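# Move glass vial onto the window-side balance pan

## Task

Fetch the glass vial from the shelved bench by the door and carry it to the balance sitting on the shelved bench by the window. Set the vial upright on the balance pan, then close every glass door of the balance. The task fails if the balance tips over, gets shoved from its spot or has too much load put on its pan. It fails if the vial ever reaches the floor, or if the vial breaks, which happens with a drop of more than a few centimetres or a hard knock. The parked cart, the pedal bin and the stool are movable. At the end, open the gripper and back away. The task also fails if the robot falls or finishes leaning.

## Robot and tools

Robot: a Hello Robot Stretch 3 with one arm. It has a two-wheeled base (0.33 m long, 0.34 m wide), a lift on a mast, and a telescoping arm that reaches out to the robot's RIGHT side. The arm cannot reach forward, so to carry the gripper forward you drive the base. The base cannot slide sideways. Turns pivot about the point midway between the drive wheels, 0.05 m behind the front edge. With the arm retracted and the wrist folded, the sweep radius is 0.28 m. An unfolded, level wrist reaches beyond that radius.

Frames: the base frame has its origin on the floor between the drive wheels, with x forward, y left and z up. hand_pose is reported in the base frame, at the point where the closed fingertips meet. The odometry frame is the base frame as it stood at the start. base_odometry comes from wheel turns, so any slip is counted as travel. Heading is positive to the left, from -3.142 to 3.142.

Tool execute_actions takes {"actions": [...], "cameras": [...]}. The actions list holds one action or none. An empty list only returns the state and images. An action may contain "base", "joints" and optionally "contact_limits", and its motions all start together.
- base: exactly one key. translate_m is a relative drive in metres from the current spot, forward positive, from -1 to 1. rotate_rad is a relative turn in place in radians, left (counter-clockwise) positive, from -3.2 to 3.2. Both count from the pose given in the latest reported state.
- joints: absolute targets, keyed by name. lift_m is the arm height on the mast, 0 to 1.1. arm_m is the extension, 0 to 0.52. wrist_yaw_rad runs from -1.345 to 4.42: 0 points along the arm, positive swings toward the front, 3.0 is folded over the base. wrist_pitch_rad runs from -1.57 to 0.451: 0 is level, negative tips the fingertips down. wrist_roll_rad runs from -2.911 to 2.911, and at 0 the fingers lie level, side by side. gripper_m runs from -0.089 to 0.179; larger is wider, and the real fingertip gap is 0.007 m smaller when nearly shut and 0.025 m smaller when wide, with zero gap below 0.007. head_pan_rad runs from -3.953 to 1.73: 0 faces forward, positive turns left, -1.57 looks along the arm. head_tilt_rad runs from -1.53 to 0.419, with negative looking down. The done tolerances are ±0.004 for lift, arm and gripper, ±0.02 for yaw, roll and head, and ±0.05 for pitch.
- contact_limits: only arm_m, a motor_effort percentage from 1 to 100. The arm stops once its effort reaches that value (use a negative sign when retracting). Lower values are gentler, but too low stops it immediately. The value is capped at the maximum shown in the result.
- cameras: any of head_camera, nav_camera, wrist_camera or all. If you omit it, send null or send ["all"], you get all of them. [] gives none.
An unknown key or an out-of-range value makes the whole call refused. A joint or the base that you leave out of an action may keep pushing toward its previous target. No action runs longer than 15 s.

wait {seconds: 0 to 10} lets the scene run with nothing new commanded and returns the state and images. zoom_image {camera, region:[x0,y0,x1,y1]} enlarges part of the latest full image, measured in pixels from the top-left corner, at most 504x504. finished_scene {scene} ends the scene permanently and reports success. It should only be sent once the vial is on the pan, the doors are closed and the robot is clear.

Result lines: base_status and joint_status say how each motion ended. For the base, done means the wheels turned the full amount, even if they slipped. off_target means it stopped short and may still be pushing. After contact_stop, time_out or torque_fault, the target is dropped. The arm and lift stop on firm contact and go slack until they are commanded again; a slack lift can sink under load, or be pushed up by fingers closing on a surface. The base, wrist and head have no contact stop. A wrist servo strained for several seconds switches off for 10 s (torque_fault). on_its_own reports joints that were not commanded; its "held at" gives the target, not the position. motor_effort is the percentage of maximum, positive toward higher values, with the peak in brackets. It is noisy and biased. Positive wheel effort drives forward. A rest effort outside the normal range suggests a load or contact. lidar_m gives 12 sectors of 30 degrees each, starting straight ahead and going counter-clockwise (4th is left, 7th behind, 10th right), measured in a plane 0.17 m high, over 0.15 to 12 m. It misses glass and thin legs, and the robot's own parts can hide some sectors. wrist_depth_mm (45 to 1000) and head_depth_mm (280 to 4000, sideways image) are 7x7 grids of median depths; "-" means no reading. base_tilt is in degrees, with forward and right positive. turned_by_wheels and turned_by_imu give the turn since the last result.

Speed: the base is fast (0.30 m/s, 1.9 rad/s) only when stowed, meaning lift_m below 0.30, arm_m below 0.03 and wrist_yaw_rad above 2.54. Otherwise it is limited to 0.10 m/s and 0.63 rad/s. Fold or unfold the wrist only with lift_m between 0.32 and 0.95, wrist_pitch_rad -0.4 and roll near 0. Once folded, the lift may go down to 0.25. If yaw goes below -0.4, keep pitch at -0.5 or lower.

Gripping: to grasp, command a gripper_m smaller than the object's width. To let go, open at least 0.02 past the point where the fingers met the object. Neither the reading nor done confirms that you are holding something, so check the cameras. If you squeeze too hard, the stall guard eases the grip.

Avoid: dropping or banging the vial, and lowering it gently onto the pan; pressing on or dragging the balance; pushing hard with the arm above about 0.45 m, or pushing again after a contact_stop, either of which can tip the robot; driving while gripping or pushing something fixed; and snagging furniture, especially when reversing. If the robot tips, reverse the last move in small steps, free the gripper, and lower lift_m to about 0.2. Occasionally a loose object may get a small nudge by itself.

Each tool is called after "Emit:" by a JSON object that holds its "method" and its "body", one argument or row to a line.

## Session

Emit:
{"method": "execute_actions", "body": {
  "actions": []
}}

Scene clock: 0.00 s.
base_odometry: x=+0.000 y=+0.000 heading=+0.000 (m, m, rad; odometry frame)
turned_by_wheels: +0.000 (rad since the last result)
turned_by_imu: +0.000 (rad since the last result)
base_tilt: forward=-0.2 right=+0.6 (deg)
lidar_m: 1.61 2.03 1.68 1.60 1.66 1.87 2.25 1.66 1.15 1.09 1.21 1.61
head_depth_mm: 2026 2336 2338 2350 2319 2320 2303 / 1994 2339 2390 2338 2308 2314 2303 / 1978 2366 2343 2344 2326 2060 2189 / 1974 2357 2340 2324 2305 1762 2306 / 1966 2357 2340 2347 2342 1789 2179 / 1936 2359 2368 2352 2293 1661 2223 / 1956 2349 2352 2317 2335 1679 2280
base_status: not commanded
joint_positions: lift_m=+0.558 arm_m=+0.000 wrist_yaw_rad=+2.971 wrist_pitch_rad=-0.408 wrist_roll_rad=+0.007 gripper_m=+0.037 head_pan_rad=+0.006 head_tilt_rad=-0.016
joint_status: not commanded
motor_effort: left_wheel=+0 right_wheel=-1 lift_m=+23 arm_m=+0 wrist_yaw_rad=+0 wrist_pitch_rad=+5 wrist_roll_rad=+0 gripper_m=+0 head_pan_rad=+0 head_tilt_rad=+1 (%)
hand_pose: x=+0.0170 y=+0.0771 z=+0.5726 quat_wxyz=(+0.202, +0.704, +0.083, +0.675) (m; base frame)
wrist_depth_mm: - - - - - - - / - - - - - - - / - - - - - - - / - - - - - - - / - - - - - - - / 860 870 - 866 918 901 899 / 733 730 732 738 731 758 758
pictures: head_camera (sideways: a quarter turn clockwise sets it upright), nav_camera (sideways: a quarter turn counterclockwise sets it upright), wrist_camera
camera_calibration (this result's frames):
head_camera: T_world_to_cam=[[0.00492619, 0.0419404, -0.999108, 1.31676], [-0.0412168, 0.99828, 0.0417024, -0.0512666], [0.999138, 0.0409746, 0.00664637, -0.054341], [0, 0, 0, 1]] pos_world=[0.0456945, -0.00182052, 1.31809]
nav_camera: T_world_to_cam=[[0.0237335, -0.0257553, 0.999387, -1.25825], [0.0355737, -0.999013, -0.0265905, 0.07918], [0.999085, 0.036183, -0.0227938, -0.0250235], [0, 0, 0, 1]] pos_world=[0.0520466, 0.0476006, 1.25902]
wrist_camera: T_world_to_cam=[[0.983393, -0.178606, 0.0322176, -0.0291059], [-0.0687657, -0.53097, -0.844596, 0.561303], [0.167957, 0.828354, -0.534434, 0.40075], [0, 0, 0, 1]] pos_world=[-0.000087765, -0.0391264, 0.689186]
Images, in order (width x height): head_camera 896x504, nav_camera 672x504, wrist_camera 644x364.

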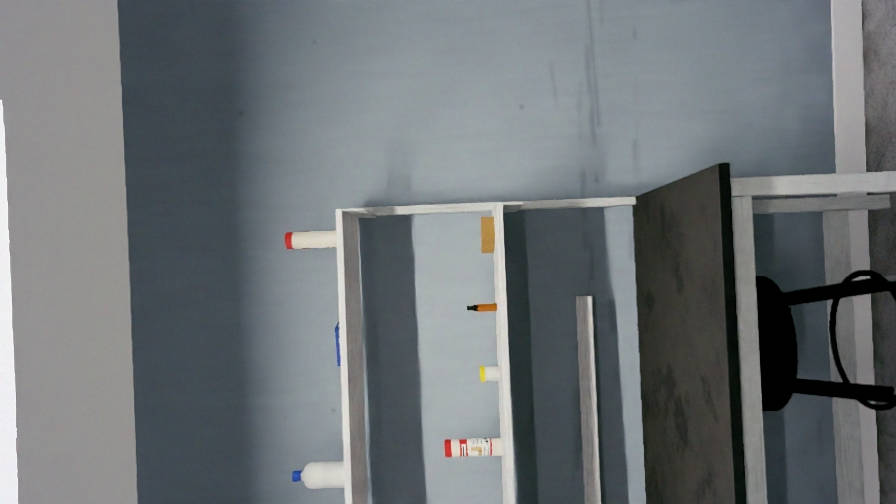

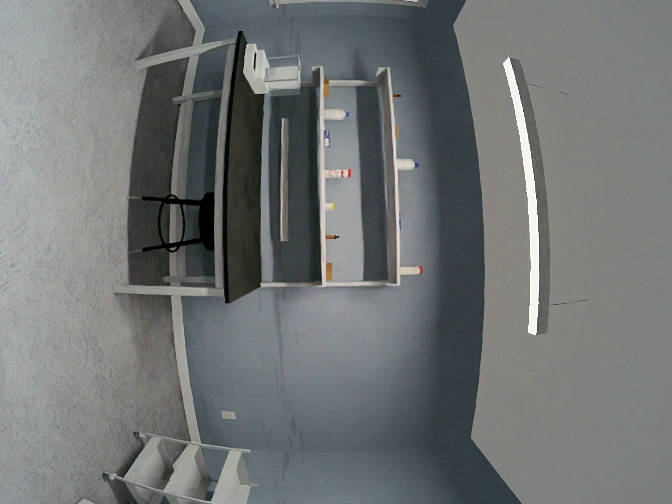

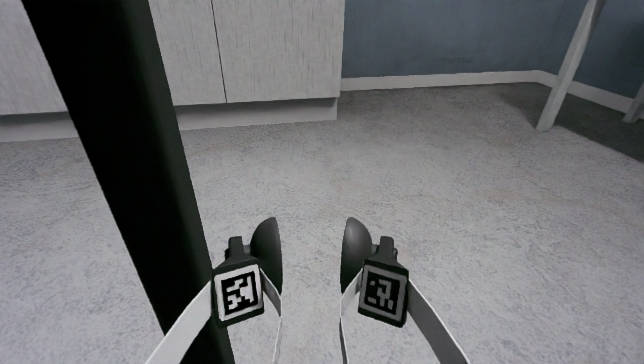

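Emit:
{"method": "execute_actions", "body": {
  "actions": [
    {"joints":{"head_pan_rad":-3.3,"head_tilt_rad":-0.3,"lift_m":0.28}}
  ],
  "cameras": ["nav_camera","head_camera"]
}}

Scene clock: 4.03 s.
base_odometry: x=+0.000 y=+0.000 heading=+0.000 (m, m, rad; odometry frame)
turned_by_wheels: +0.000 (rad since the last result)
turned_by_imu: -0.001 (rad since the last result)
base_tilt: forward=-0.1 right=+0.7 (deg)
lidar_m: 1.60 2.03 1.68 1.60 1.66 1.86 2.26 1.67 1.14 1.09 1.21 1.61
head_depth_mm: 2286 2374 2500 1990 2726 2005 1638 / 2205 2298 2423 1924 2628 2106 1655 / 2192 2305 2375 1912 2637 2108 1652 / 2156 2282 2372 1907 2552 2136 1653 / 2112 2232 2316 1934 2555 2161 1680 / 2097 2192 2273 1969 2491 2187 1692 / 2024 2135 2266 1784 2476 2204 1692
base_status: not commanded
joint_positions: lift_m=+0.280 arm_m=+0.000 wrist_yaw_rad=+2.971 wrist_pitch_rad=-0.409 wrist_roll_rad=+0.007 gripper_m=+0.037 head_pan_rad=-3.293 head_tilt_rad=-0.296
joint_status: all done
motor_effort: left_wheel=+0(0) right_wheel=-1(1) lift_m=+21(21) arm_m=+0(0) wrist_yaw_rad=+0(0) wrist_pitch_rad=+5(5) wrist_roll_rad=+0(0) gripper_m=+1(0) head_pan_rad=-4(39) head_tilt_rad=-3(31) (%)
hand_pose: x=+0.0170 y=+0.0770 z=+0.2949 quat_wxyz=(+0.203, +0.704, +0.084, +0.675) (m; base frame)
wrist_depth_mm: - - - - - - - / - - - - - - - / - - - - - - - / 774 - 778 776 789 805 805 / 613 610 647 613 631 639 636 / 509 505 - 537 522 519 525 / 449 - - 452 428 442 446
pictures: head_camera (sideways: a quarter turn clockwise sets it upright), nav_camera (sideways: a quarter turn counterclockwise sets it upright)
camera_calibration (this result's frames):
head_camera: T_world_to_cam=[[0.262188, -0.0823529, -0.961497, 1.26587], [-0.128664, -0.99044, 0.0497469, -0.0611894], [-0.956401, 0.110667, -0.270277, 0.318063], [0, 0, 0, 1]] pos_world=[-0.0355718, 0.00844431, 1.30614]
nav_camera: T_world_to_cam=[[-0.291996, 0.0707065, 0.953802, -1.19662], [0.129998, 0.990943, -0.0336622, 0.0877995], [-0.947543, 0.114163, -0.298543, 0.345787], [0, 0, 0, 1]] pos_world=[-0.033175, -0.0418714, 1.24753]
Images, in order (width x height): head_camera 896x504, nav_camera 672x504.

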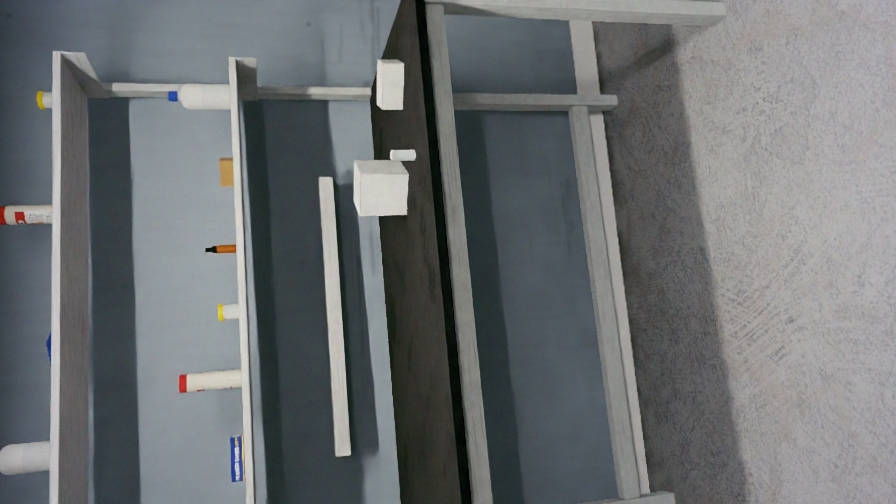

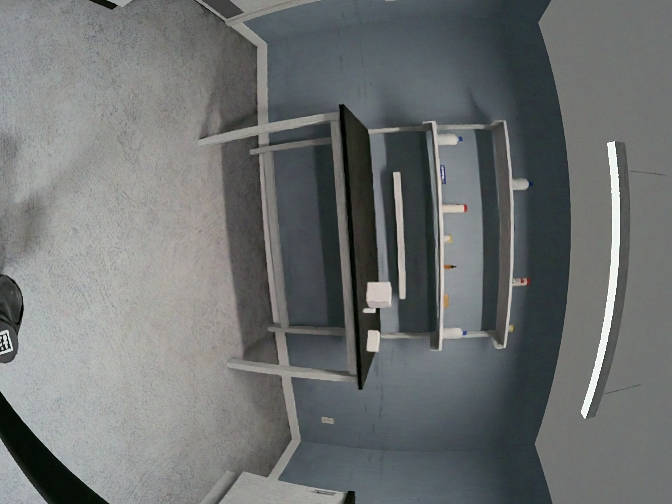

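Emit:
{"method": "execute_actions", "body": {
  "actions": [
    {"base":{"rotate_rad":-0.36}}
  ],
  "cameras": []
}}

Emit:
{"method": "execute_actions", "body": {
  "actions": [
    {"base":{"translate_m":-1}}
  ],
  "cameras": []
}}

Emit:
{"method": "execute_actions", "body": {
  "actions": [
    {"base":{"translate_m":-0.25}}
  ],
  "cameras": []
}}

Emit:
{"method": "execute_actions", "body": {
  "actions": [
    {"base":{"rotate_rad":-1.17},"joints":{"head_pan_rad":-1.57,"head_tilt_rad":-0.6}}
  ],
  "cameras": []
}}

Emit:
{"method": "execute_actions", "body": {
  "actions": [
    {"joints":{"lift_m":0.93}}
  ],
  "cameras": ["head_camera"]
}}

Emit:
{"method": "execute_actions", "body": {
  "actions": [
    {"joints":{"wrist_yaw_rad":0,"wrist_pitch_rad":-0.2,"gripper_m":0.07}}
  ],
  "cameras": ["wrist_camera"]
}}

Scene clock: 8.20 s.
base_odometry: x=+0.000 y=+0.000 heading=-0.360 (m, m, rad; odometry frame)
turned_by_wheels: -0.360 (rad since the last result)
turned_by_imu: -0.361 (rad since the last result)
base_tilt: forward=-0.1 right=+0.7 (deg)
lidar_m: 1.79 1.60 2.03 1.62 1.61 1.75 1.87 1.67 1.94 1.10 1.10 1.21
head_depth_mm: 2635 2752 2865 2912 2899 2122 1636 / 2797 2926 3037 3248 2948 2123 1641 / 2633 2756 2910 3019 2984 2109 1661 / 2466 2589 2750 2794 2808 2095 1665 / 2355 2451 2583 1936 2729 2164 1689 / 2247 2304 2412 1955 2579 2155 1680 / 2137 2211 2274 1809 2463 2198 1691
base_status: done
joint_positions: lift_m=+0.280 arm_m=+0.000 wrist_yaw_rad=+2.971 wrist_pitch_rad=-0.409 wrist_roll_rad=+0.007 gripper_m=+0.037 head_pan_rad=-3.293 head_tilt_rad=-0.297
joint_status: not commanded
motor_effort: left_wheel=+1(5) right_wheel=-3(9) lift_m=+21(21) arm_m=+0(0) wrist_yaw_rad=-1(0) wrist_pitch_rad=+5(5) wrist_roll_rad=+0(0) gripper_m=+0(1) head_pan_rad=-3(3) head_tilt_rad=-2(3) (%)
hand_pose: x=+0.0170 y=+0.0770 z=+0.2949 quat_wxyz=(+0.203, +0.704, +0.084, +0.675) (m; base frame)
wrist_depth_mm: - - - - - - - / - - - - - - - / - - - - - - - / 777 - 785 795 805 810 814 / 615 603 643 627 632 642 642 / 507 504 - 539 537 526 534 / 444 - - 463 435 450 450
pictures: none
No camera images: the call's "cameras" was empty. Leave "cameras" out to get every camera's image.

Scene clock: 13.23 s.
base_odometry: x=-0.936 y=+0.352 heading=-0.360 (m, m, rad; odometry frame)
turned_by_wheels: +0.000 (rad since the last result)
turned_by_imu: -0.004 (rad since the last result)
base_tilt: forward=-0.2 right=+0.7 (deg)
lidar_m: 2.58 2.66 1.55 1.24 1.23 0.88 0.87 1.34 1.09 1.09 1.48 1.61
head_depth_mm: 1822 1921 2011 2118 2225 2072 1661 / 1698 1762 1874 1964 2079 2090 1639 / 1595 1686 1754 1852 917 983 1041 / 1512 1591 1636 1705 906 1857 1660 / 1439 1482 1565 1572 915 1651 1627 / 1335 1176 1448 1486 918 767 1599 / 1302 1337 1394 1422 925 723 1607
base_status: done
joint_positions: lift_m=+0.280 arm_m=+0.000 wrist_yaw_rad=+2.971 wrist_pitch_rad=-0.409 wrist_roll_rad=+0.007 gripper_m=+0.037 head_pan_rad=-3.293 head_tilt_rad=-0.297
joint_status: not commanded
motor_effort: left_wheel=+1(5) right_wheel=-2(9) lift_m=+21(21) arm_m=+0(0) wrist_yaw_rad=+0(0) wrist_pitch_rad=+5(5) wrist_roll_rad=+0(0) gripper_m=+0(1) head_pan_rad=-3(3) head_tilt_rad=-2(3) (%)
hand_pose: x=+0.0170 y=+0.0769 z=+0.2948 quat_wxyz=(+0.203, +0.704, +0.084, +0.675) (m; base frame)
wrist_depth_mm: - - - - - - - / 990 - - - - - - / - - - - - - - / 763 - 783 783 784 795 801 / 625 596 662 630 641 643 634 / 506 504 - 535 524 520 536 / 449 - - 456 445 442 449
pictures: none
No camera images: the call's "cameras" was empty. Leave "cameras" out to get every camera's image.

Scene clock: 15.83 s.
base_odometry: x=-1.170 y=+0.440 heading=-0.360 (m, m, rad; odometry frame)
turned_by_wheels: +0.000 (rad since the last result)
turned_by_imu: -0.001 (rad since the last result)
base_tilt: forward=-0.2 right=+0.8 (deg)
lidar_m: 2.82 2.86 1.43 1.14 1.13 0.63 1.12 1.11 1.19 1.05 1.62 1.71
head_depth_mm: 1531 1584 1685 1777 1877 1951 1640 / 1437 1507 1569 1644 1722 662 721 / 1341 1421 1464 1539 1550 641 1557 / 1278 1321 1369 1448 903 643 608 / 1205 1245 1303 1349 783 648 539 / 1079 926 1217 1256 922 652 508 / 1099 1125 1170 1221 932 662 511
base_status: done
joint_positions: lift_m=+0.280 arm_m=+0.000 wrist_yaw_rad=+2.971 wrist_pitch_rad=-0.409 wrist_roll_rad=+0.007 gripper_m=+0.037 head_pan_rad=-3.293 head_tilt_rad=-0.298
joint_status: not commanded
motor_effort: left_wheel=+1(5) right_wheel=-2(9) lift_m=+21(20) arm_m=+0(0) wrist_yaw_rad=+1(1) wrist_pitch_rad=+5(5) wrist_roll_rad=+0(0) gripper_m=+0(0) head_pan_rad=-4(4) head_tilt_rad=-2(2) (%)
hand_pose: x=+0.0170 y=+0.0769 z=+0.2948 quat_wxyz=(+0.203, +0.704, +0.084, +0.675) (m; base frame)
wrist_depth_mm: - - - - - - - / - - - - - - - / - - - - - - - / 768 - 760 786 800 792 813 / 617 604 638 627 630 631 633 / 508 501 - 523 518 528 533 / 449 - - 450 444 442 442
pictures: none
No camera images: the call's "cameras" was empty. Leave "cameras" out to get every camera's image.

Scene clock: 17.90 s.
base_odometry: x=-1.170 y=+0.440 heading=-1.530 (m, m, rad; odometry frame)
turned_by_wheels: -1.170 (rad since the last result)
turned_by_imu: -1.166 (rad since the last result)
base_tilt: forward=-0.1 right=+0.7 (deg)
lidar_m: 1.62 1.63 2.30 2.83 1.59 1.17 1.13 0.65 0.63 1.10 1.14 1.06
head_depth_mm: 1056 1155 979 699 564 1525 1295 / 1057 1147 989 708 569 1519 1293 / 1047 1144 725 688 553 1534 1309 / 1048 1117 716 718 558 1504 1306 / 1050 1118 1033 726 561 1513 1317 / 1055 1111 1047 735 566 1527 1322 / 1054 1120 1064 743 572 1540 1331
base_status: done
joint_positions: lift_m=+0.280 arm_m=+0.000 wrist_yaw_rad=+2.971 wrist_pitch_rad=-0.409 wrist_roll_rad=+0.007 gripper_m=+0.037 head_pan_rad=-1.577 head_tilt_rad=-0.593
joint_status: all done
motor_effort: left_wheel=+0(7) right_wheel=-3(8) lift_m=+20(21) arm_m=+0(0) wrist_yaw_rad=+0(0) wrist_pitch_rad=+5(5) wrist_roll_rad=+0(0) gripper_m=+1(0) head_pan_rad=+3(37) head_tilt_rad=-5(32) (%)
hand_pose: x=+0.0170 y=+0.0769 z=+0.2948 quat_wxyz=(+0.203, +0.704, +0.084, +0.675) (m; base frame)
wrist_depth_mm: - - - - - - - / - - - - - - - / - - - - - - - / 766 - 767 774 795 808 795 / 603 590 655 629 636 630 640 / 509 505 - 541 532 523 526 / 444 - - 459 436 444 449
pictures: none
No camera images: the call's "cameras" was empty. Leave "cameras" out to get every camera's image.

Scene clock: 24.63 s.
base_odometry: x=-1.170 y=+0.440 heading=-1.530 (m, m, rad; odometry frame)
turned_by_wheels: +0.000 (rad since the last result)
turned_by_imu: -0.002 (rad since the last result)
base_tilt: forward=-0.2 right=+0.8 (deg)
lidar_m: 1.62 1.63 2.29 2.83 1.59 1.17 1.13 0.65 0.63 1.10 1.14 1.05
head_depth_mm: 1047 1150 981 700 565 - - / 1056 1147 996 708 567 1578 - / 1060 1142 725 688 552 1579 - / 1055 1118 718 720 558 1539 - / 1049 1117 1041 729 560 1566 - / 1050 1119 1045 734 566 1523 1351 / 1057 1119 1069 743 571 1543 1325
base_status: not commanded
joint_positions: lift_m=+0.930 arm_m=+0.000 wrist_yaw_rad=+2.971 wrist_pitch_rad=-0.409 wrist_roll_rad=+0.007 gripper_m=+0.037 head_pan_rad=-1.577 head_tilt_rad=-0.593
joint_status: all done
motor_effort: left_wheel=+1(0) right_wheel=-2(3) lift_m=+25(27) arm_m=+0(1) wrist_yaw_rad=+0(1) wrist_pitch_rad=+6(5) wrist_roll_rad=+0(0) gripper_m=+0(0) head_pan_rad=+3(3) head_tilt_rad=-5(5) (%)
hand_pose: x=+0.0170 y=+0.0769 z=+0.9446 quat_wxyz=(+0.203, +0.704, +0.084, +0.675) (m; base frame)
wrist_depth_mm: - - - - - - - / - - - - - - - / - - - - - - - / - - - - - - - / - - - - - - - / - - - - - - - / - - - - - - -
pictures: head_camera (sideways: a quarter turn clockwise sets it upright)
camera_calibration (this result's frames):
head_camera: T_world_to_cam=[[0.0453302, 0.540613, -0.840049, 1.10873], [0.99854, 0.00020736, 0.054016, -0.0736032], [0.029376, -0.841271, -0.539814, 0.6628], [0, 0, 0, 1]] pos_world=[0.00376643, -0.0417832, 1.29315]
Images, in order (width x height): head_camera 896x504.

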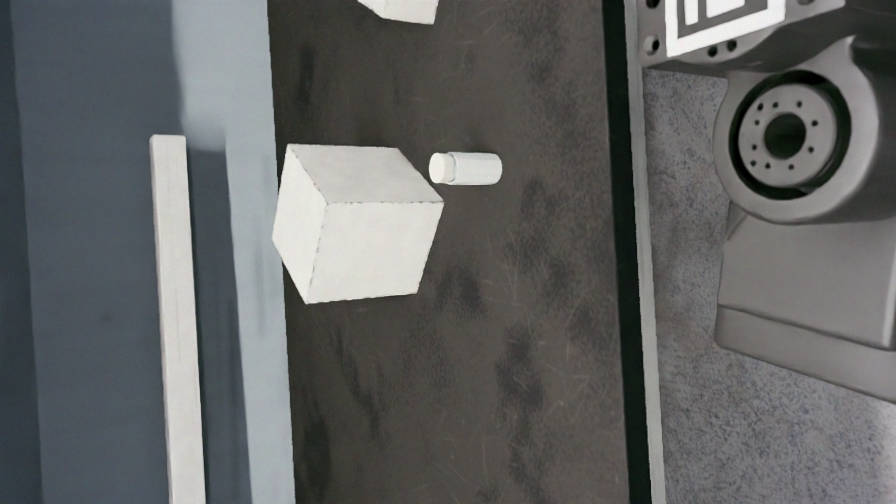

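Scene clock: 27.13 s.
base_odometry: x=-1.170 y=+0.440 heading=-1.530 (m, m, rad; odometry frame)
turned_by_wheels: +0.000 (rad since the last result)
turned_by_imu: -0.001 (rad since the last result)
base_tilt: forward=-0.3 right=+0.7 (deg)
lidar_m: 1.62 1.64 2.29 2.83 1.59 1.17 1.13 0.65 0.63 1.11 1.14 1.05
head_depth_mm: 1047 1155 983 701 564 - - / 1050 1150 996 710 585 1554 - / 1049 1141 726 690 593 - - / 1053 1117 715 716 596 1540 1283 / 1047 1113 1035 731 561 1522 1317 / 1049 1110 1048 736 564 1532 1331 / 1047 1121 1064 741 570 1532 1323
base_status: not commanded
joint_positions: lift_m=+0.930 arm_m=+0.000 wrist_yaw_rad=+0.002 wrist_pitch_rad=-0.220 wrist_roll_rad=+0.007 gripper_m=+0.070 head_pan_rad=-1.577 head_tilt_rad=-0.593
joint_status: all done
motor_effort: left_wheel=+1(1) right_wheel=-3(3) lift_m=+24(25) arm_m=+0(0) wrist_yaw_rad=-1(0) wrist_pitch_rad=+7(7) wrist_roll_rad=+0(0) gripper_m=+0(79) head_pan_rad=+3(3) head_tilt_rad=-5(4) (%)
hand_pose: x=-0.0210 y=-0.3902 z=+0.9892 quat_wxyz=(+0.701, +0.078, -0.705, -0.077) (m; base frame)
wrist_depth_mm: 881 882 896 903 926 907 924 / - 964 990 837 960 977 978 / 755 768 776 452 798 - - / 449 454 459 428 478 414 475 / 324 322 346 331 353 333 335 / 251 250 253 255 - 259 256 / 220 220 224 227 292 236 299
pictures: wrist_camera
camera_calibration (this result's frames):
wrist_camera: T_world_to_cam=[[-0.99947, 0.0128257, 0.0299309, -0.053239], [-0.0231133, 0.368041, -0.929522, 1.09816], [-0.0229376, -0.929721, -0.367549, 0.16179], [0, 0, 0, 1]] pos_world=[-0.0241175, -0.253066, 1.08182]
Images, in order (width x height): wrist_camera 644x364.

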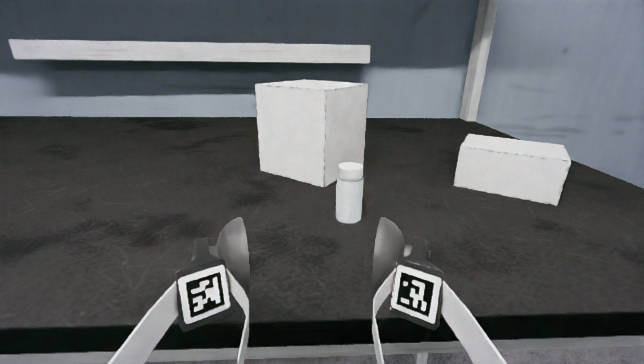

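Emit:
{"method": "execute_actions", "body": {
  "actions": [
    {"base":{"translate_m":-0.04},"joints":{"lift_m":0.886,"arm_m":0.12}}
  ],
  "cameras": ["wrist_camera"]
}}

Emit:
{"method": "execute_actions", "body": {
  "actions": [
    {"joints":{"arm_m":0.185}}
  ],
  "cameras": ["wrist_camera"]
}}

Scene clock: 30.63 s.
base_odometry: x=-1.172 y=+0.480 heading=-1.530 (m, m, rad; odometry frame)
turned_by_wheels: +0.000 (rad since the last result)
turned_by_imu: -0.001 (rad since the last result)
base_tilt: forward=-0.2 right=+0.8 (deg)
lidar_m: 1.66 1.68 2.33 2.89 1.53 1.12 1.09 1.74 0.60 1.11 1.14 1.09
head_depth_mm: 1053 1146 982 679 - - 1262 / 1052 1143 993 723 - - 1271 / 1047 1149 950 745 - - 1274 / 1047 1151 702 708 541 1515 1306 / 1055 1116 878 730 561 1515 1307 / 1057 1116 1045 737 566 1524 1321 / 1060 1118 1062 741 570 1530 1330
base_status: done
joint_positions: lift_m=+0.886 arm_m=+0.120 wrist_yaw_rad=+0.001 wrist_pitch_rad=-0.219 wrist_roll_rad=+0.007 gripper_m=+0.070 head_pan_rad=-1.577 head_tilt_rad=-0.593
joint_status: all done
motor_effort: left_wheel=+1(2) right_wheel=-3(6) lift_m=+20(23) arm_m=+4(3) wrist_yaw_rad=-1(1) wrist_pitch_rad=+7(7) wrist_roll_rad=+0(0) gripper_m=+0(1) head_pan_rad=+3(3) head_tilt_rad=-5(4) (%)
hand_pose: x=-0.0213 y=-0.5095 z=+0.9456 quat_wxyz=(+0.701, +0.078, -0.705, -0.078) (m; base frame)
wrist_depth_mm: 743 770 775 786 835 795 795 / 840 818 309 323 878 848 873 / 566 574 333 342 599 471 901 / 332 336 323 296 349 298 272 / 235 240 253 220 259 246 248 / 185 187 188 188 - 191 193 / 151 151 153 153 149 154 155
pictures: wrist_camera
camera_calibration (this result's frames):
wrist_camera: T_world_to_cam=[[-0.999451, 0.0142044, 0.0299174, -0.0500202], [-0.0226149, 0.367233, -0.929854, 1.10152], [-0.0241947, -0.930021, -0.36671, 0.0338437], [0, 0, 0, 1]] pos_world=[-0.0242632, -0.372328, 1.03816]
Images, in order (width x height): wrist_camera 644x364.

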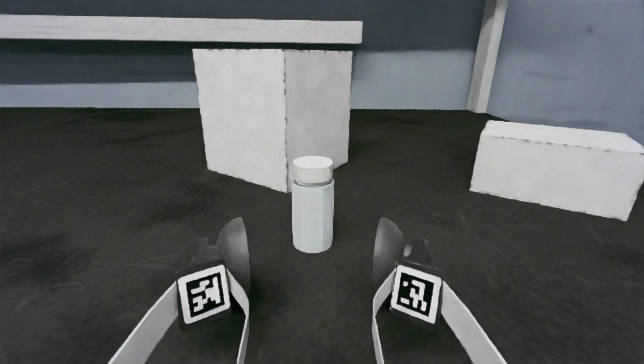

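Scene clock: 32.27 s.
base_odometry: x=-1.172 y=+0.480 heading=-1.530 (m, m, rad; odometry frame)
turned_by_wheels: +0.000 (rad since the last result)
turned_by_imu: +0.000 (rad since the last result)
base_tilt: forward=-0.2 right=+0.8 (deg)
lidar_m: 1.66 1.68 2.34 2.89 1.53 1.13 1.09 1.74 0.60 1.10 1.14 1.09
head_depth_mm: 1049 1145 979 697 - 1491 1289 / 1048 1149 1000 776 - 1493 1296 / 1054 1139 952 777 - 1495 1299 / 1045 1148 704 721 541 1494 1311 / 1049 1119 882 728 562 1522 1320 / 1050 1118 1051 734 566 1533 1322 / 1054 1121 1070 741 570 1536 1329
base_status: not commanded
joint_positions: lift_m=+0.886 arm_m=+0.185 wrist_yaw_rad=+0.001 wrist_pitch_rad=-0.219 wrist_roll_rad=+0.007 gripper_m=+0.070 head_pan_rad=-1.577 head_tilt_rad=-0.593
joint_status: all done
motor_effort: left_wheel=+1(1) right_wheel=-2(3) lift_m=+21(20) arm_m=+4(8) wrist_yaw_rad=-1(0) wrist_pitch_rad=+7(7) wrist_roll_rad=+0(0) gripper_m=+0(1) head_pan_rad=+3(3) head_tilt_rad=-4(5) (%)
hand_pose: x=-0.0213 y=-0.5745 z=+0.9456 quat_wxyz=(+0.701, +0.078, -0.705, -0.078) (m; base frame)
wrist_depth_mm: 636 632 649 724 747 736 741 / 780 792 234 255 788 760 815 / 553 566 253 271 599 600 844 / 331 336 272 281 347 300 228 / 236 239 254 146 259 247 230 / 185 186 186 156 - 188 191 / 151 151 152 153 149 155 155
pictures: wrist_camera
camera_calibration (this result's frames):
wrist_camera: T_world_to_cam=[[-0.999451, 0.0142077, 0.0299173, -0.0490958], [-0.0226136, 0.367233, -0.929854, 1.12539], [-0.0241977, -0.930021, -0.36671, -0.0266109], [0, 0, 0, 1]] pos_world=[-0.0242636, -0.437331, 1.03816]
Images, in order (width x height): wrist_camera 644x364.

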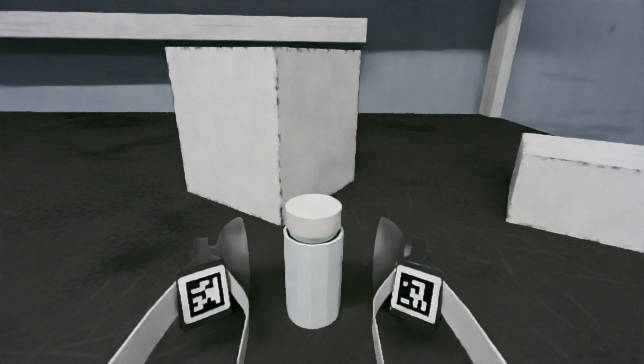

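Emit:
{"method": "execute_actions", "body": {
  "actions": [
    {"joints":{"gripper_m":0.005}}
  ],
  "cameras": []
}}

Emit:
{"method": "execute_actions", "body": {
  "actions": [
    {"joints":{"lift_m":0.93}}
  ],
  "cameras": []
}}

Emit:
{"method": "execute_actions", "body": {
  "actions": [
    {"joints":{"arm_m":0}}
  ],
  "cameras": ["wrist_camera"]
}}

Emit:
{"method": "execute_actions", "body": {
  "actions": [
    {"base":{"rotate_rad":1.58},"joints":{"wrist_yaw_rad":1.57,"head_pan_rad":0.2,"head_tilt_rad":-0.5}}
  ],
  "cameras": []
}}

Emit:
{"method": "execute_actions", "body": {
  "actions": [
    {"base":{"translate_m":1}}
  ],
  "cameras": []
}}

Emit:
{"method": "execute_actions", "body": {
  "actions": [
    {"base":{"translate_m":1}}
  ],
  "cameras": ["nav_camera","head_camera"]
}}

Scene clock: 35.47 s.
base_odometry: x=-1.172 y=+0.480 heading=-1.530 (m, m, rad; odometry frame)
turned_by_wheels: +0.000 (rad since the last result)
turned_by_imu: -0.001 (rad since the last result)
base_tilt: forward=-0.2 right=+0.7 (deg)
lidar_m: 1.66 1.67 2.33 2.88 1.53 1.13 1.09 1.74 0.60 1.11 1.14 1.09
head_depth_mm: 1050 1148 980 696 - 1485 1293 / 1048 1143 993 774 - 1495 1299 / 1051 1151 947 772 - 1504 1309 / 1047 1148 701 714 548 1510 1305 / 1050 1118 879 728 561 1520 1318 / 1047 1121 1049 734 566 1522 1323 / 1050 1122 1058 741 570 1550 1329
base_status: not commanded
joint_positions: lift_m=+0.886 arm_m=+0.185 wrist_yaw_rad=+0.001 wrist_pitch_rad=-0.219 wrist_roll_rad=+0.007 gripper_m=+0.006 head_pan_rad=-1.577 head_tilt_rad=-0.593
joint_status: all done
motor_effort: left_wheel=+1(1) right_wheel=-3(3) lift_m=+21(20) arm_m=+3(4) wrist_yaw_rad=-1(0) wrist_pitch_rad=+7(7) wrist_roll_rad=+0(0) gripper_m=-11(82) head_pan_rad=+3(3) head_tilt_rad=-5(5) (%)
hand_pose: x=-0.0213 y=-0.5745 z=+0.9456 quat_wxyz=(+0.701, +0.078, -0.705, -0.078) (m; base frame)
wrist_depth_mm: 634 653 631 734 747 754 755 / 762 759 234 257 793 781 803 / 549 563 250 270 599 607 817 / 334 338 271 284 344 294 227 / 236 239 249 140 244 245 231 / 185 186 192 149 189 190 192 / 150 152 150 153 153 155 155
pictures: none
No camera images: the call's "cameras" was empty. Leave "cameras" out to get every camera's image.

Scene clock: 36.70 s.
base_odometry: x=-1.172 y=+0.480 heading=-1.530 (m, m, rad; odometry frame)
turned_by_wheels: +0.000 (rad since the last result)
turned_by_imu: +0.000 (rad since the last result)
base_tilt: forward=-0.1 right=+0.8 (deg)
lidar_m: 1.66 1.67 2.33 2.88 1.53 1.13 1.09 1.74 0.60 1.11 1.14 1.09
head_depth_mm: 1049 1137 1012 - 593 1515 1286 / 1052 1146 1057 - - 1520 1299 / 1047 1149 1002 - - 1547 1296 / 1046 1145 701 709 557 1512 1298 / 1049 1116 877 727 561 1510 1312 / 1049 1116 1053 735 568 1523 1316 / 1052 1112 1061 745 570 1533 1321
base_status: not commanded
joint_positions: lift_m=+0.930 arm_m=+0.185 wrist_yaw_rad=+0.001 wrist_pitch_rad=-0.219 wrist_roll_rad=+0.007 gripper_m=+0.006 head_pan_rad=-1.577 head_tilt_rad=-0.593
joint_status: all done
motor_effort: left_wheel=+1(1) right_wheel=-3(3) lift_m=+25(25) arm_m=+4(4) wrist_yaw_rad=+0(0) wrist_pitch_rad=+7(7) wrist_roll_rad=+0(0) gripper_m=-11(11) head_pan_rad=+3(3) head_tilt_rad=-5(5) (%)
hand_pose: x=-0.0213 y=-0.5745 z=+0.9894 quat_wxyz=(+0.701, +0.078, -0.705, -0.078) (m; base frame)
wrist_depth_mm: 722 736 718 743 742 747 746 / 747 775 744 770 773 776 786 / 806 786 252 270 818 826 836 / 449 458 270 283 469 472 523 / 321 326 295 141 328 271 240 / 249 249 257 149 256 254 243 / 203 205 203 198 207 208 208
pictures: none
No camera images: the call's "cameras" was empty. Leave "cameras" out to get every camera's image.

Scene clock: 39.30 s.
base_odometry: x=-1.172 y=+0.480 heading=-1.530 (m, m, rad; odometry frame)
turned_by_wheels: +0.000 (rad since the last result)
turned_by_imu: -0.001 (rad since the last result)
base_tilt: forward=-0.2 right=+0.7 (deg)
lidar_m: 1.66 1.68 2.34 2.87 1.53 1.13 1.09 1.74 0.60 1.10 1.14 1.09
head_depth_mm: 1057 1147 980 680 565 - - / 1045 1146 995 708 569 1561 - / 1051 1148 949 713 444 - - / 1047 1142 703 708 577 1501 1276 / 1052 1118 883 729 562 1515 1310 / 1051 1117 1050 735 566 1526 1326 / 1054 1121 1063 744 571 1544 1324
base_status: not commanded
joint_positions: lift_m=+0.930 arm_m=+0.001 wrist_yaw_rad=+0.001 wrist_pitch_rad=-0.219 wrist_roll_rad=+0.007 gripper_m=+0.006 head_pan_rad=-1.577 head_tilt_rad=-0.593
joint_status: all done
motor_effort: left_wheel=+1(1) right_wheel=-3(3) lift_m=+25(25) arm_m=-4(6) wrist_yaw_rad=+0(1) wrist_pitch_rad=+7(7) wrist_roll_rad=+0(0) gripper_m=-11(11) head_pan_rad=+3(3) head_tilt_rad=-5(5) (%)
hand_pose: x=-0.0214 y=-0.3905 z=+0.9894 quat_wxyz=(+0.701, +0.077, -0.705, -0.078) (m; base frame)
wrist_depth_mm: 883 878 861 893 917 917 909 / 983 956 975 963 973 964 976 / 759 757 481 476 797 - - / 451 452 457 438 436 410 533 / 319 326 333 141 330 329 339 / 248 255 260 149 258 257 259 / 218 221 224 228 234 236 303
pictures: wrist_camera
camera_calibration (this result's frames):
wrist_camera: T_world_to_cam=[[-0.999447, 0.0144901, 0.0299173, -0.0529775], [-0.0225099, 0.367239, -0.929854, 1.0985], [-0.0244605, -0.930014, -0.36671, 0.160546], [0, 0, 0, 1]] pos_world=[-0.024294, -0.253336, 1.08191]
Images, in order (width x height): wrist_camera 644x364.

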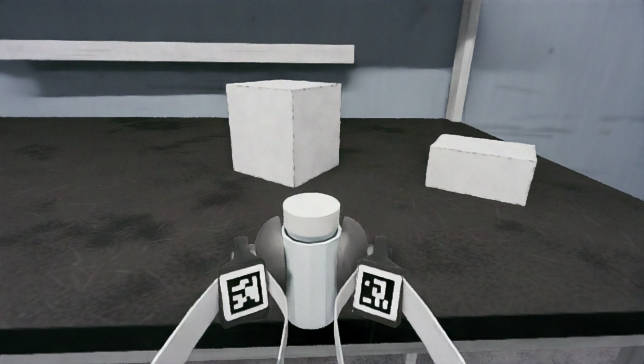

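Scene clock: 42.73 s.
base_odometry: x=-1.172 y=+0.480 heading=+0.050 (m, m, rad; odometry frame)
turned_by_wheels: +1.580 (rad since the last result)
turned_by_imu: +1.582 (rad since the last result)
base_tilt: forward=-0.1 right=+0.7 (deg)
lidar_m: 2.85 1.51 1.12 1.09 1.71 0.60 1.11 1.15 1.09 1.66 1.69 2.37
head_depth_mm: 2925 3022 3194 2819 2077 1647 1369 / 2975 3187 3527 2817 2074 1646 1367 / 3036 3198 3484 2831 2111 1656 1377 / 3148 2949 3587 2844 2126 1666 1380 / 3183 3490 3786 2880 2120 1677 1392 / 3334 3499 3794 2926 2157 1685 1402 / 3113 3185 3176 2809 2105 1693 1408
base_status: done
joint_positions: lift_m=+0.930 arm_m=+0.001 wrist_yaw_rad=+1.568 wrist_pitch_rad=-0.219 wrist_roll_rad=+0.007 gripper_m=+0.006 head_pan_rad=+0.193 head_tilt_rad=-0.507
joint_status: all done
motor_effort: left_wheel=-1(5) right_wheel=+0(6) lift_m=+24(25) arm_m=-4(4) wrist_yaw_rad=+1(2) wrist_pitch_rad=+7(7) wrist_roll_rad=+0(0) gripper_m=-10(11) head_pan_rad=+3(38) head_tilt_rad=+4(17) (%)
hand_pose: x=+0.2235 y=-0.1463 z=+0.9894 quat_wxyz=(+0.551, +0.553, -0.445, +0.440) (m; base frame)
wrist_depth_mm: - - - - - - - / - - - - - - - / - - - - - - - / - - - - - - - / - - - 141 - - - / - - - 148 - - - / - - - - - - -
pictures: none
No camera images: the call's "cameras" was empty. Leave "cameras" out to get every camera's image.

Scene clock: 53.90 s.
base_odometry: x=-0.173 y=+0.530 heading=+0.050 (m, m, rad; odometry frame)
turned_by_wheels: +0.000 (rad since the last result)
turned_by_imu: +0.000 (rad since the last result)
base_tilt: forward=-0.2 right=+0.8 (deg)
lidar_m: 2.23 1.88 1.09 1.06 1.11 1.51 2.12 1.77 1.70 1.64 1.79 1.88
head_depth_mm: 2079 2236 1910 2494 2031 1638 1369 / 2101 2304 1947 2611 2063 1655 1374 / 2161 2327 1988 2720 2111 1663 1383 / 2190 2395 2012 2757 2106 1674 1393 / 2223 2110 1940 2750 2117 1691 1390 / 2348 2555 2697 2780 2126 1693 1392 / 2381 2600 2815 2917 2168 1709 1406
base_status: done
joint_positions: lift_m=+0.930 arm_m=+0.001 wrist_yaw_rad=+1.568 wrist_pitch_rad=-0.219 wrist_roll_rad=+0.007 gripper_m=+0.006 head_pan_rad=+0.193 head_tilt_rad=-0.507
joint_status: not commanded
motor_effort: left_wheel=-1(2) right_wheel=+0(4) lift_m=+24(25) arm_m=-4(4) wrist_yaw_rad=+1(0) wrist_pitch_rad=+7(7) wrist_roll_rad=+0(0) gripper_m=-11(10) head_pan_rad=+3(3) head_tilt_rad=+4(4) (%)
hand_pose: x=+0.2235 y=-0.1463 z=+0.9894 quat_wxyz=(+0.551, +0.553, -0.445, +0.440) (m; base frame)
wrist_depth_mm: - - - - - - - / - - - - - - - / - - - - - - - / - - - - - - - / - - - 139 - - - / - - - 149 - - - / - - - - - - -
pictures: none
No camera images: the call's "cameras" was empty. Leave "cameras" out to get every camera's image.

Scene clock: 65.07 s.
base_odometry: x=+0.826 y=+0.580 heading=+0.050 (m, m, rad; odometry frame)
turned_by_wheels: +0.000 (rad since the last result)
turned_by_imu: +0.000 (rad since the last result)
base_tilt: forward=+0.0 right=+0.6 (deg)
lidar_m: 0.93 1.01 1.68 1.25 1.09 1.51 2.50 2.30 1.83 1.71 1.03 1.02
head_depth_mm: 1240 1345 1436 1149 853 1586 1327 / 1251 1384 1450 1163 874 1656 1360 / 1296 1404 1474 1170 892 1670 1379 / 1319 1429 1495 1190 912 1681 1385 / 1315 1466 1575 1198 933 1675 1389 / 1378 1499 1604 1155 958 1691 1402 / 1400 1454 1189 1058 979 1694 1406
base_status: done
joint_positions: lift_m=+0.930 arm_m=+0.001 wrist_yaw_rad=+1.568 wrist_pitch_rad=-0.219 wrist_roll_rad=+0.007 gripper_m=+0.006 head_pan_rad=+0.193 head_tilt_rad=-0.507
joint_status: not commanded
motor_effort: left_wheel=-2(3) right_wheel=+0(4) lift_m=+26(25) arm_m=-4(3) wrist_yaw_rad=+1(2) wrist_pitch_rad=+7(7) wrist_roll_rad=+0(0) gripper_m=-11(11) head_pan_rad=+3(3) head_tilt_rad=+4(4) (%)
hand_pose: x=+0.2235 y=-0.1463 z=+0.9894 quat_wxyz=(+0.551, +0.553, -0.445, +0.440) (m; base frame)
wrist_depth_mm: - - - - - - - / - - - - - - - / 971 - - - - - - / 828 903 900 889 906 919 - / 754 768 748 140 780 789 - / - - - 149 - - - / - - - - - - -
pictures: head_camera (sideways: a quarter turn clockwise sets it upright), nav_camera (sideways: a quarter turn counterclockwise sets it upright)
camera_calibration (this result's frames):
head_camera: T_world_to_cam=[[-0.466307, -0.0483818, -0.883299, 1.16825], [-0.202343, 0.977865, 0.0532584, -0.0652974], [0.861171, 0.203564, -0.465776, 0.561392], [0, 0, 0, 1]] pos_world=[0.0480977, 0.00609501, 1.29688]
nav_camera: T_world_to_cam=[[0.488254, 0.0689759, 0.869971, -1.09199], [0.204589, -0.978138, -0.03727, 0.0920317], [0.848381, 0.196184, -0.491692, 0.586182], [0, 0, 0, 1]] pos_world=[0.0170365, 0.0503413, 1.24165]
Images, in order (width x height): head_camera 896x504, nav_camera 672x504.

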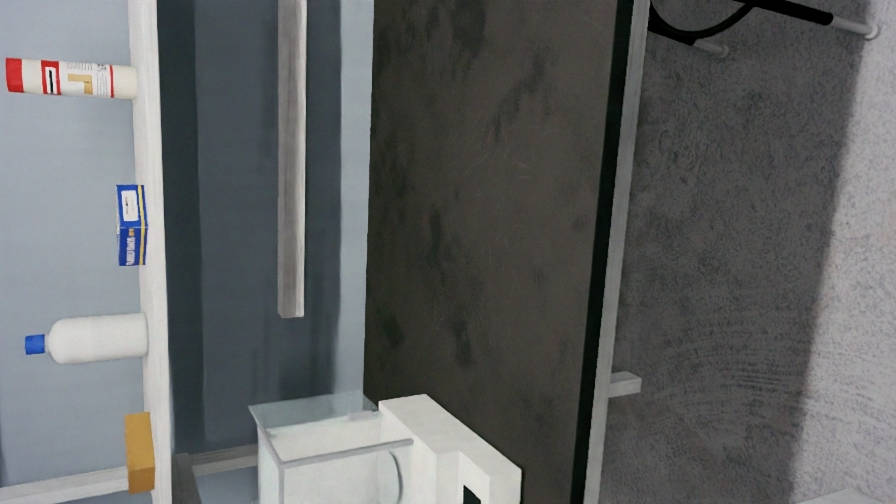

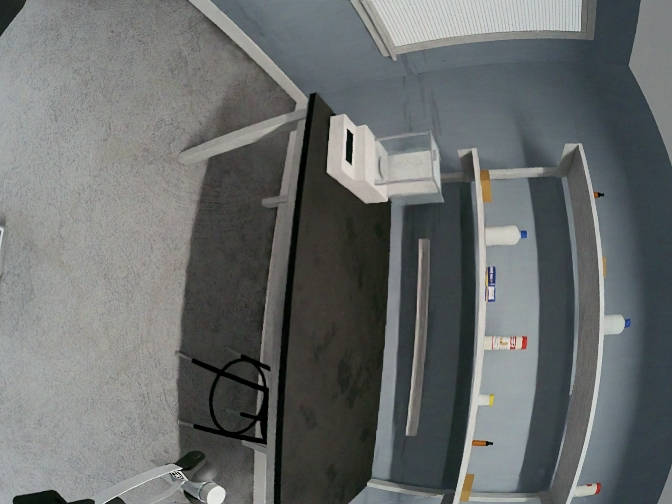

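Emit:
{"method": "execute_actions", "body": {
  "actions": [
    {"base":{"translate_m":0.43}}
  ],
  "cameras": []
}}

Emit:
{"method": "execute_actions", "body": {
  "actions": [
    {"base":{"rotate_rad":1.56},"joints":{"head_pan_rad":-0.9,"head_tilt_rad":-0.6}}
  ],
  "cameras": []
}}

Emit:
{"method": "execute_actions", "body": {
  "actions": [
    {"base":{"translate_m":0.15},"joints":{"arm_m":0.44,"lift_m":0.88}}
  ],
  "cameras": ["wrist_camera","head_camera"]
}}

Scene clock: 72.23 s.
base_odometry: x=+1.255 y=+0.602 heading=+0.050 (m, m, rad; odometry frame)
turned_by_wheels: +0.000 (rad since the last result)
turned_by_imu: -0.001 (rad since the last result)
base_tilt: forward=-0.1 right=+0.8 (deg)
lidar_m: 0.80 0.99 0.75 1.62 1.30 1.49 3.55 2.32 1.77 1.67 0.70 0.51
head_depth_mm: 862 914 1001 1087 852 679 564 / 888 942 1027 1125 860 683 566 / 922 971 1050 1131 869 684 569 / 937 755 1074 1157 872 690 572 / 963 745 1104 1197 880 696 575 / 974 842 1154 1232 888 702 578 / 770 806 1194 1260 895 705 582
base_status: done
joint_positions: lift_m=+0.930 arm_m=+0.001 wrist_yaw_rad=+1.568 wrist_pitch_rad=-0.219 wrist_roll_rad=+0.007 gripper_m=+0.006 head_pan_rad=+0.193 head_tilt_rad=-0.507
joint_status: not commanded
motor_effort: left_wheel=-2(2) right_wheel=+0(5) lift_m=+24(25) arm_m=-4(4) wrist_yaw_rad=+1(1) wrist_pitch_rad=+7(7) wrist_roll_rad=+0(0) gripper_m=-11(11) head_pan_rad=+3(3) head_tilt_rad=+4(4) (%)
hand_pose: x=+0.2235 y=-0.1463 z=+0.9894 quat_wxyz=(+0.551, +0.553, -0.445, +0.440) (m; base frame)
wrist_depth_mm: 950 936 917 937 928 919 755 / 985 972 961 - 973 973 967 / - - - - - - - / 873 897 877 924 884 933 - / 606 604 640 140 635 623 656 / 482 476 493 149 485 488 494 / 395 393 388 381 400 397 402
pictures: none
No camera images: the call's "cameras" was empty. Leave "cameras" out to get every camera's image.

Scene clock: 75.63 s.
base_odometry: x=+1.255 y=+0.602 heading=+1.610 (m, m, rad; odometry frame)
turned_by_wheels: +1.560 (rad since the last result)
turned_by_imu: +1.562 (rad since the last result)
base_tilt: forward=-0.2 right=+0.8 (deg)
lidar_m: 1.62 1.29 1.49 3.55 2.32 1.77 1.67 0.70 0.51 0.80 0.99 0.75
head_depth_mm: 750 1076 1175 983 765 628 - / 1041 1158 1246 992 772 644 - / 848 1196 1276 964 775 633 549 / 969 1331 892 896 782 639 579 / 1307 1428 968 832 770 662 1289 / 1455 1616 1838 857 756 664 751 / 1575 1702 1839 1900 791 984 1299
base_status: done
joint_positions: lift_m=+0.930 arm_m=+0.001 wrist_yaw_rad=+1.569 wrist_pitch_rad=-0.219 wrist_roll_rad=+0.007 gripper_m=+0.006 head_pan_rad=-0.893 head_tilt_rad=-0.593
joint_status: all done
motor_effort: left_wheel=-1(4) right_wheel=+1(4) lift_m=+25(24) arm_m=-4(4) wrist_yaw_rad=+1(1) wrist_pitch_rad=+7(7) wrist_roll_rad=+0(0) gripper_m=-10(11) head_pan_rad=-3(37) head_tilt_rad=-6(17) (%)
hand_pose: x=+0.2235 y=-0.1463 z=+0.9894 quat_wxyz=(+0.551, +0.553, -0.445, +0.440) (m; base frame)
wrist_depth_mm: - - - - - - - / - - - - - - 964 / - - - - - - 582 / - - - - - 644 551 / - - - 140 606 494 504 / - - - 148 492 487 493 / - - - - 822 398 402
pictures: none
No camera images: the call's "cameras" was empty. Leave "cameras" out to get every camera's image.

Scene clock: 80.07 s.
base_odometry: x=+1.249 y=+0.752 heading=+1.610 (m, m, rad; odometry frame)
turned_by_wheels: +0.000 (rad since the last result)
turned_by_imu: -0.001 (rad since the last result)
base_tilt: forward=-0.2 right=+0.8 (deg)
lidar_m: 1.47 1.17 1.26 3.57 2.52 1.93 1.82 0.81 0.59 0.95 0.99 0.61
head_depth_mm: 959 1077 1171 967 762 630 529 / 771 1105 1181 881 773 627 535 / 1104 1232 804 787 729 633 546 / 1229 1331 908 826 693 635 1222 / 1337 1485 1649 828 717 642 1294 / 1464 1628 1780 1955 749 704 999 / 1477 1554 1650 1790 1830 1541 1338
base_status: done
joint_positions: lift_m=+0.880 arm_m=+0.440 wrist_yaw_rad=+1.569 wrist_pitch_rad=-0.219 wrist_roll_rad=+0.007 gripper_m=+0.006 head_pan_rad=-0.893 head_tilt_rad=-0.593
joint_status: all done
motor_effort: left_wheel=-1(2) right_wheel=+1(5) lift_m=+21(22) arm_m=+4(3) wrist_yaw_rad=+0(1) wrist_pitch_rad=+7(7) wrist_roll_rad=+0(0) gripper_m=-11(11) head_pan_rad=-3(3) head_tilt_rad=-5(5) (%)
hand_pose: x=+0.2235 y=-0.5852 z=+0.9396 quat_wxyz=(+0.551, +0.553, -0.445, +0.440) (m; base frame)
wrist_depth_mm: - - - - 305 921 464 / - - - - 394 940 517 / - - - - 399 883 520 / - - - 439 472 933 537 / - 470 354 140 382 541 542 / - 326 318 150 393 418 413 / 332 331 325 318 331 337 335
pictures: head_camera (sideways: a quarter turn clockwise sets it upright), wrist_camera
camera_calibration (this result's frames):
head_camera: T_world_to_cam=[[-0.30633, 0.447497, -0.840184, 1.11105], [0.773807, 0.631115, 0.0540144, -0.0722302], [0.554424, -0.633594, -0.539605, 0.659325], [0, 0, 0, 1]] pos_world=[0.030694, -0.0338614, 1.29316]
wrist_camera: T_world_to_cam=[[-0.0169856, -0.999408, 0.0299192, -0.616871], [-0.367294, -0.0215945, -0.929854, 0.978747], [0.92995, -0.0267832, -0.36671, 0.282491], [0, 0, 0, 1]] pos_world=[0.0863071, -0.587804, 1.03214]
Images, in order (width x height): head_camera 896x504, wrist_camera 644x364.

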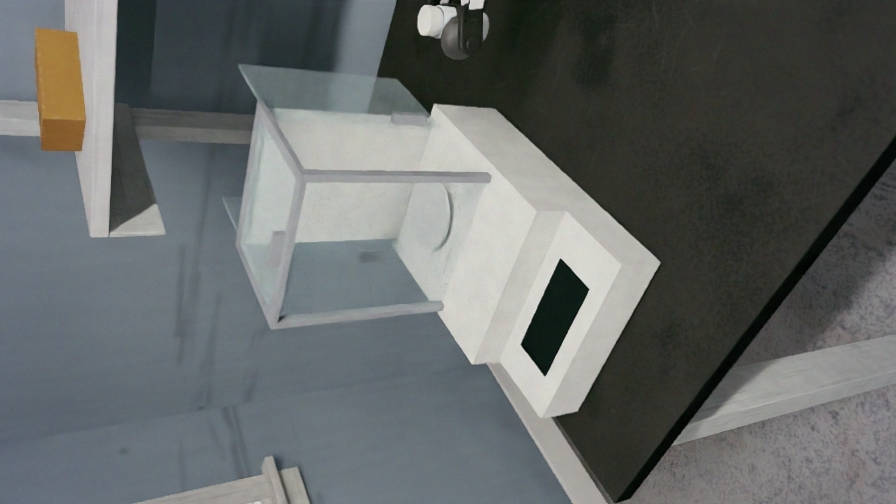

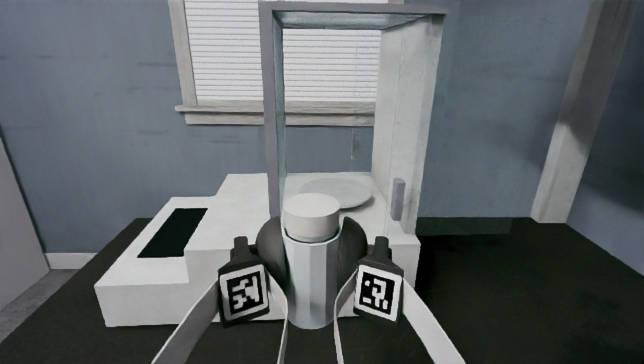

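Emit:
{"method": "execute_actions", "body": {
  "actions": [
    {"base":{"translate_m":0.15},"joints":{"arm_m":0.455}}
  ],
  "cameras": ["wrist_camera"]
}}

Emit:
{"method": "execute_actions", "body": {
  "actions": [
    {"base":{"translate_m":0.07},"joints":{"head_pan_rad":-1.2}}
  ],
  "cameras": ["wrist_camera"]
}}

Emit:
{"method": "execute_actions", "body": {
  "actions": [
    {"joints":{"lift_m":0.866}}
  ],
  "cameras": ["head_camera"]
}}

Scene clock: 84.33 s.
base_odometry: x=+1.244 y=+0.902 heading=+1.610 (m, m, rad; odometry frame)
turned_by_wheels: +0.000 (rad since the last result)
turned_by_imu: -0.001 (rad since the last result)
base_tilt: forward=-0.2 right=+0.8 (deg)
lidar_m: 1.32 1.07 1.06 3.55 2.74 2.07 1.97 0.69 0.92 0.96 1.00 0.49
head_depth_mm: 845 1021 702 728 688 627 531 / 1059 1163 740 782 645 594 532 / 1147 1249 1352 784 665 601 548 / 1241 1364 1506 1683 692 624 862 / 1348 1494 1665 1886 1918 640 808 / 1403 1522 1641 1761 1849 1480 1322 / 1312 1391 1480 1597 1718 1588 1333
base_status: done
joint_positions: lift_m=+0.880 arm_m=+0.455 wrist_yaw_rad=+1.569 wrist_pitch_rad=-0.219 wrist_roll_rad=+0.007 gripper_m=+0.006 head_pan_rad=-0.893 head_tilt_rad=-0.593
joint_status: all done
motor_effort: left_wheel=-2(1) right_wheel=+0(5) lift_m=+21(21) arm_m=+4(3) wrist_yaw_rad=+0(1) wrist_pitch_rad=+7(7) wrist_roll_rad=+0(0) gripper_m=-11(11) head_pan_rad=-3(3) head_tilt_rad=-5(5) (%)
hand_pose: x=+0.2235 y=-0.6002 z=+0.9396 quat_wxyz=(+0.551, +0.553, -0.445, +0.440) (m; base frame)
wrist_depth_mm: - - - - 244 137 603 / - - - - 249 147 591 / - - - - 250 159 582 / - - - - 249 170 586 / - - 322 140 253 723 588 / - 283 238 149 207 393 409 / 254 210 203 203 204 332 336
pictures: wrist_camera
camera_calibration (this result's frames):
wrist_camera: T_world_to_cam=[[-0.0169853, -0.999408, 0.0299192, -0.631862], [-0.367294, -0.0215947, -0.929854, 0.978423], [0.92995, -0.026783, -0.366709, 0.28209], [0, 0, 0, 1]] pos_world=[0.0863071, -0.602804, 1.03214]
Images, in order (width x height): wrist_camera 644x364.

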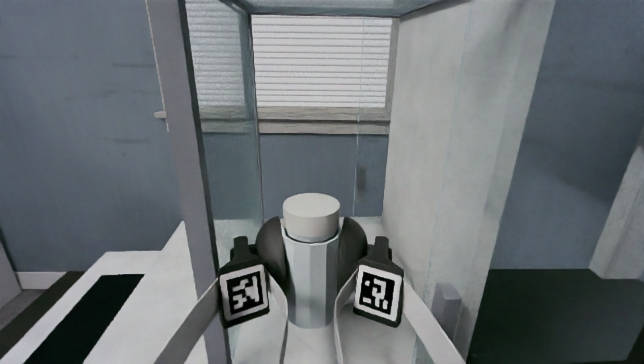

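Scene clock: 86.50 s.
base_odometry: x=+1.241 y=+0.972 heading=+1.610 (m, m, rad; odometry frame)
turned_by_wheels: +0.000 (rad since the last result)
turned_by_imu: -0.001 (rad since the last result)
base_tilt: forward=-0.2 right=+0.7 (deg)
lidar_m: 1.25 1.07 1.01 2.90 2.82 2.15 1.14 0.74 0.96 0.96 0.43 0.43
head_depth_mm: 882 983 1069 903 764 625 531 / 724 1026 1112 899 746 629 533 / 710 1055 699 731 651 596 536 / 981 1093 739 772 638 582 537 / 1059 1167 1265 1398 656 596 554 / 1100 1220 1355 1551 1737 615 582 / 1161 1283 1435 1642 1835 1545 1254
base_status: done
joint_positions: lift_m=+0.880 arm_m=+0.455 wrist_yaw_rad=+1.569 wrist_pitch_rad=-0.219 wrist_roll_rad=+0.007 gripper_m=+0.006 head_pan_rad=-1.193 head_tilt_rad=-0.593
joint_status: all done
motor_effort: left_wheel=-1(1) right_wheel=+0(6) lift_m=+21(21) arm_m=+4(4) wrist_yaw_rad=+1(1) wrist_pitch_rad=+7(7) wrist_roll_rad=+0(0) gripper_m=-11(11) head_pan_rad=-4(24) head_tilt_rad=-6(5) (%)
hand_pose: x=+0.2235 y=-0.6002 z=+0.9396 quat_wxyz=(+0.551, +0.553, -0.445, +0.440) (m; base frame)
wrist_depth_mm: - - - - 215 133 92 / - - - - - 134 92 / - - - - 242 133 93 / - - - - 243 134 93 / - - - 140 245 135 93 / - 245 264 149 201 135 93 / 253 77 203 188 195 135 98
pictures: wrist_camera
camera_calibration (this result's frames):
wrist_camera: T_world_to_cam=[[-0.0169854, -0.999408, 0.0299193, -0.631863], [-0.367294, -0.0215947, -0.929854, 0.978423], [0.92995, -0.0267831, -0.366709, 0.282089], [0, 0, 0, 1]] pos_world=[0.0863071, -0.602804, 1.03214]
Images, in order (width x height): wrist_camera 644x364.

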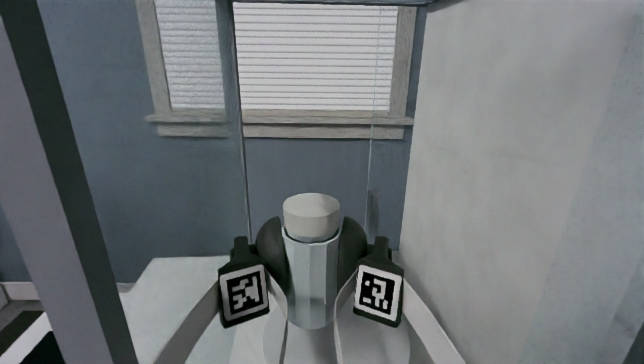

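Scene clock: 87.30 s.
base_odometry: x=+1.241 y=+0.972 heading=+1.610 (m, m, rad; odometry frame)
turned_by_wheels: +0.000 (rad since the last result)
turned_by_imu: +0.000 (rad since the last result)
base_tilt: forward=-0.3 right=+0.7 (deg)
lidar_m: 1.25 1.08 1.01 2.89 2.83 2.14 1.14 0.74 0.96 0.96 0.43 0.43
head_depth_mm: 884 990 1079 896 762 625 530 / 728 1030 1107 918 749 629 533 / 709 1053 699 732 650 594 535 / 980 1087 741 778 638 582 537 / 1060 1168 1265 1405 657 597 553 / 1110 1226 1360 1555 1730 614 582 / 1157 1280 1431 1651 1832 1538 1248
base_status: not commanded
joint_positions: lift_m=+0.866 arm_m=+0.455 wrist_yaw_rad=+1.569 wrist_pitch_rad=-0.219 wrist_roll_rad=+0.007 gripper_m=+0.006 head_pan_rad=-1.193 head_tilt_rad=-0.593
joint_status: all done
motor_effort: left_wheel=-1(1) right_wheel=+0(0) lift_m=+21(22) arm_m=+4(4) wrist_yaw_rad=+1(1) wrist_pitch_rad=+7(7) wrist_roll_rad=+0(0) gripper_m=-11(11) head_pan_rad=-4(3) head_tilt_rad=-5(5) (%)
hand_pose: x=+0.2235 y=-0.6002 z=+0.9256 quat_wxyz=(+0.551, +0.553, -0.445, +0.440) (m; base frame)
wrist_depth_mm: - - - - - 132 92 / - - - - - 133 92 / - - - - 242 134 93 / - - - - 245 135 93 / - - - 140 244 135 93 / - 225 242 149 199 135 93 / 226 77 187 171 182 136 97
pictures: head_camera (sideways: a quarter turn clockwise sets it upright)
camera_calibration (this result's frames):
head_camera: T_world_to_cam=[[-0.160569, 0.517985, -0.840184, 1.11016], [0.925633, 0.374547, 0.0540144, -0.0731564], [0.342667, -0.769029, -0.539605, 0.660617], [0, 0, 0, 1]] pos_world=[0.0196015, -0.0396127, 1.29316]
Images, in order (width x height): head_camera 896x504.

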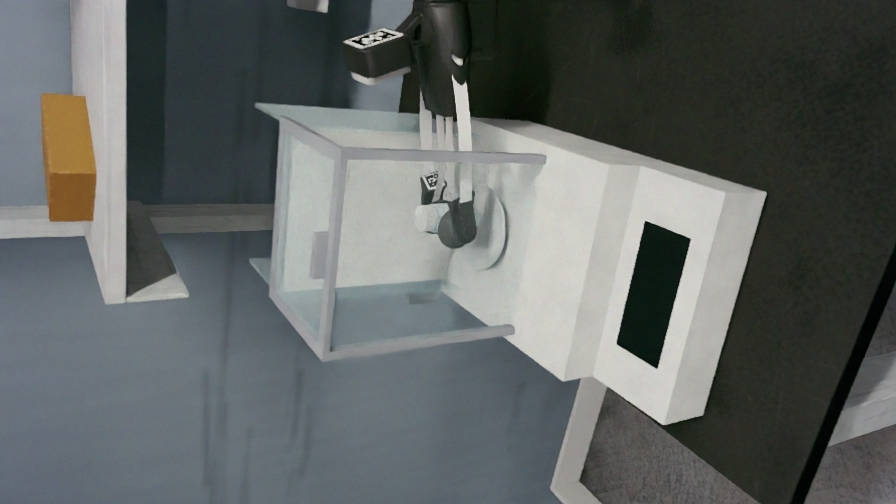

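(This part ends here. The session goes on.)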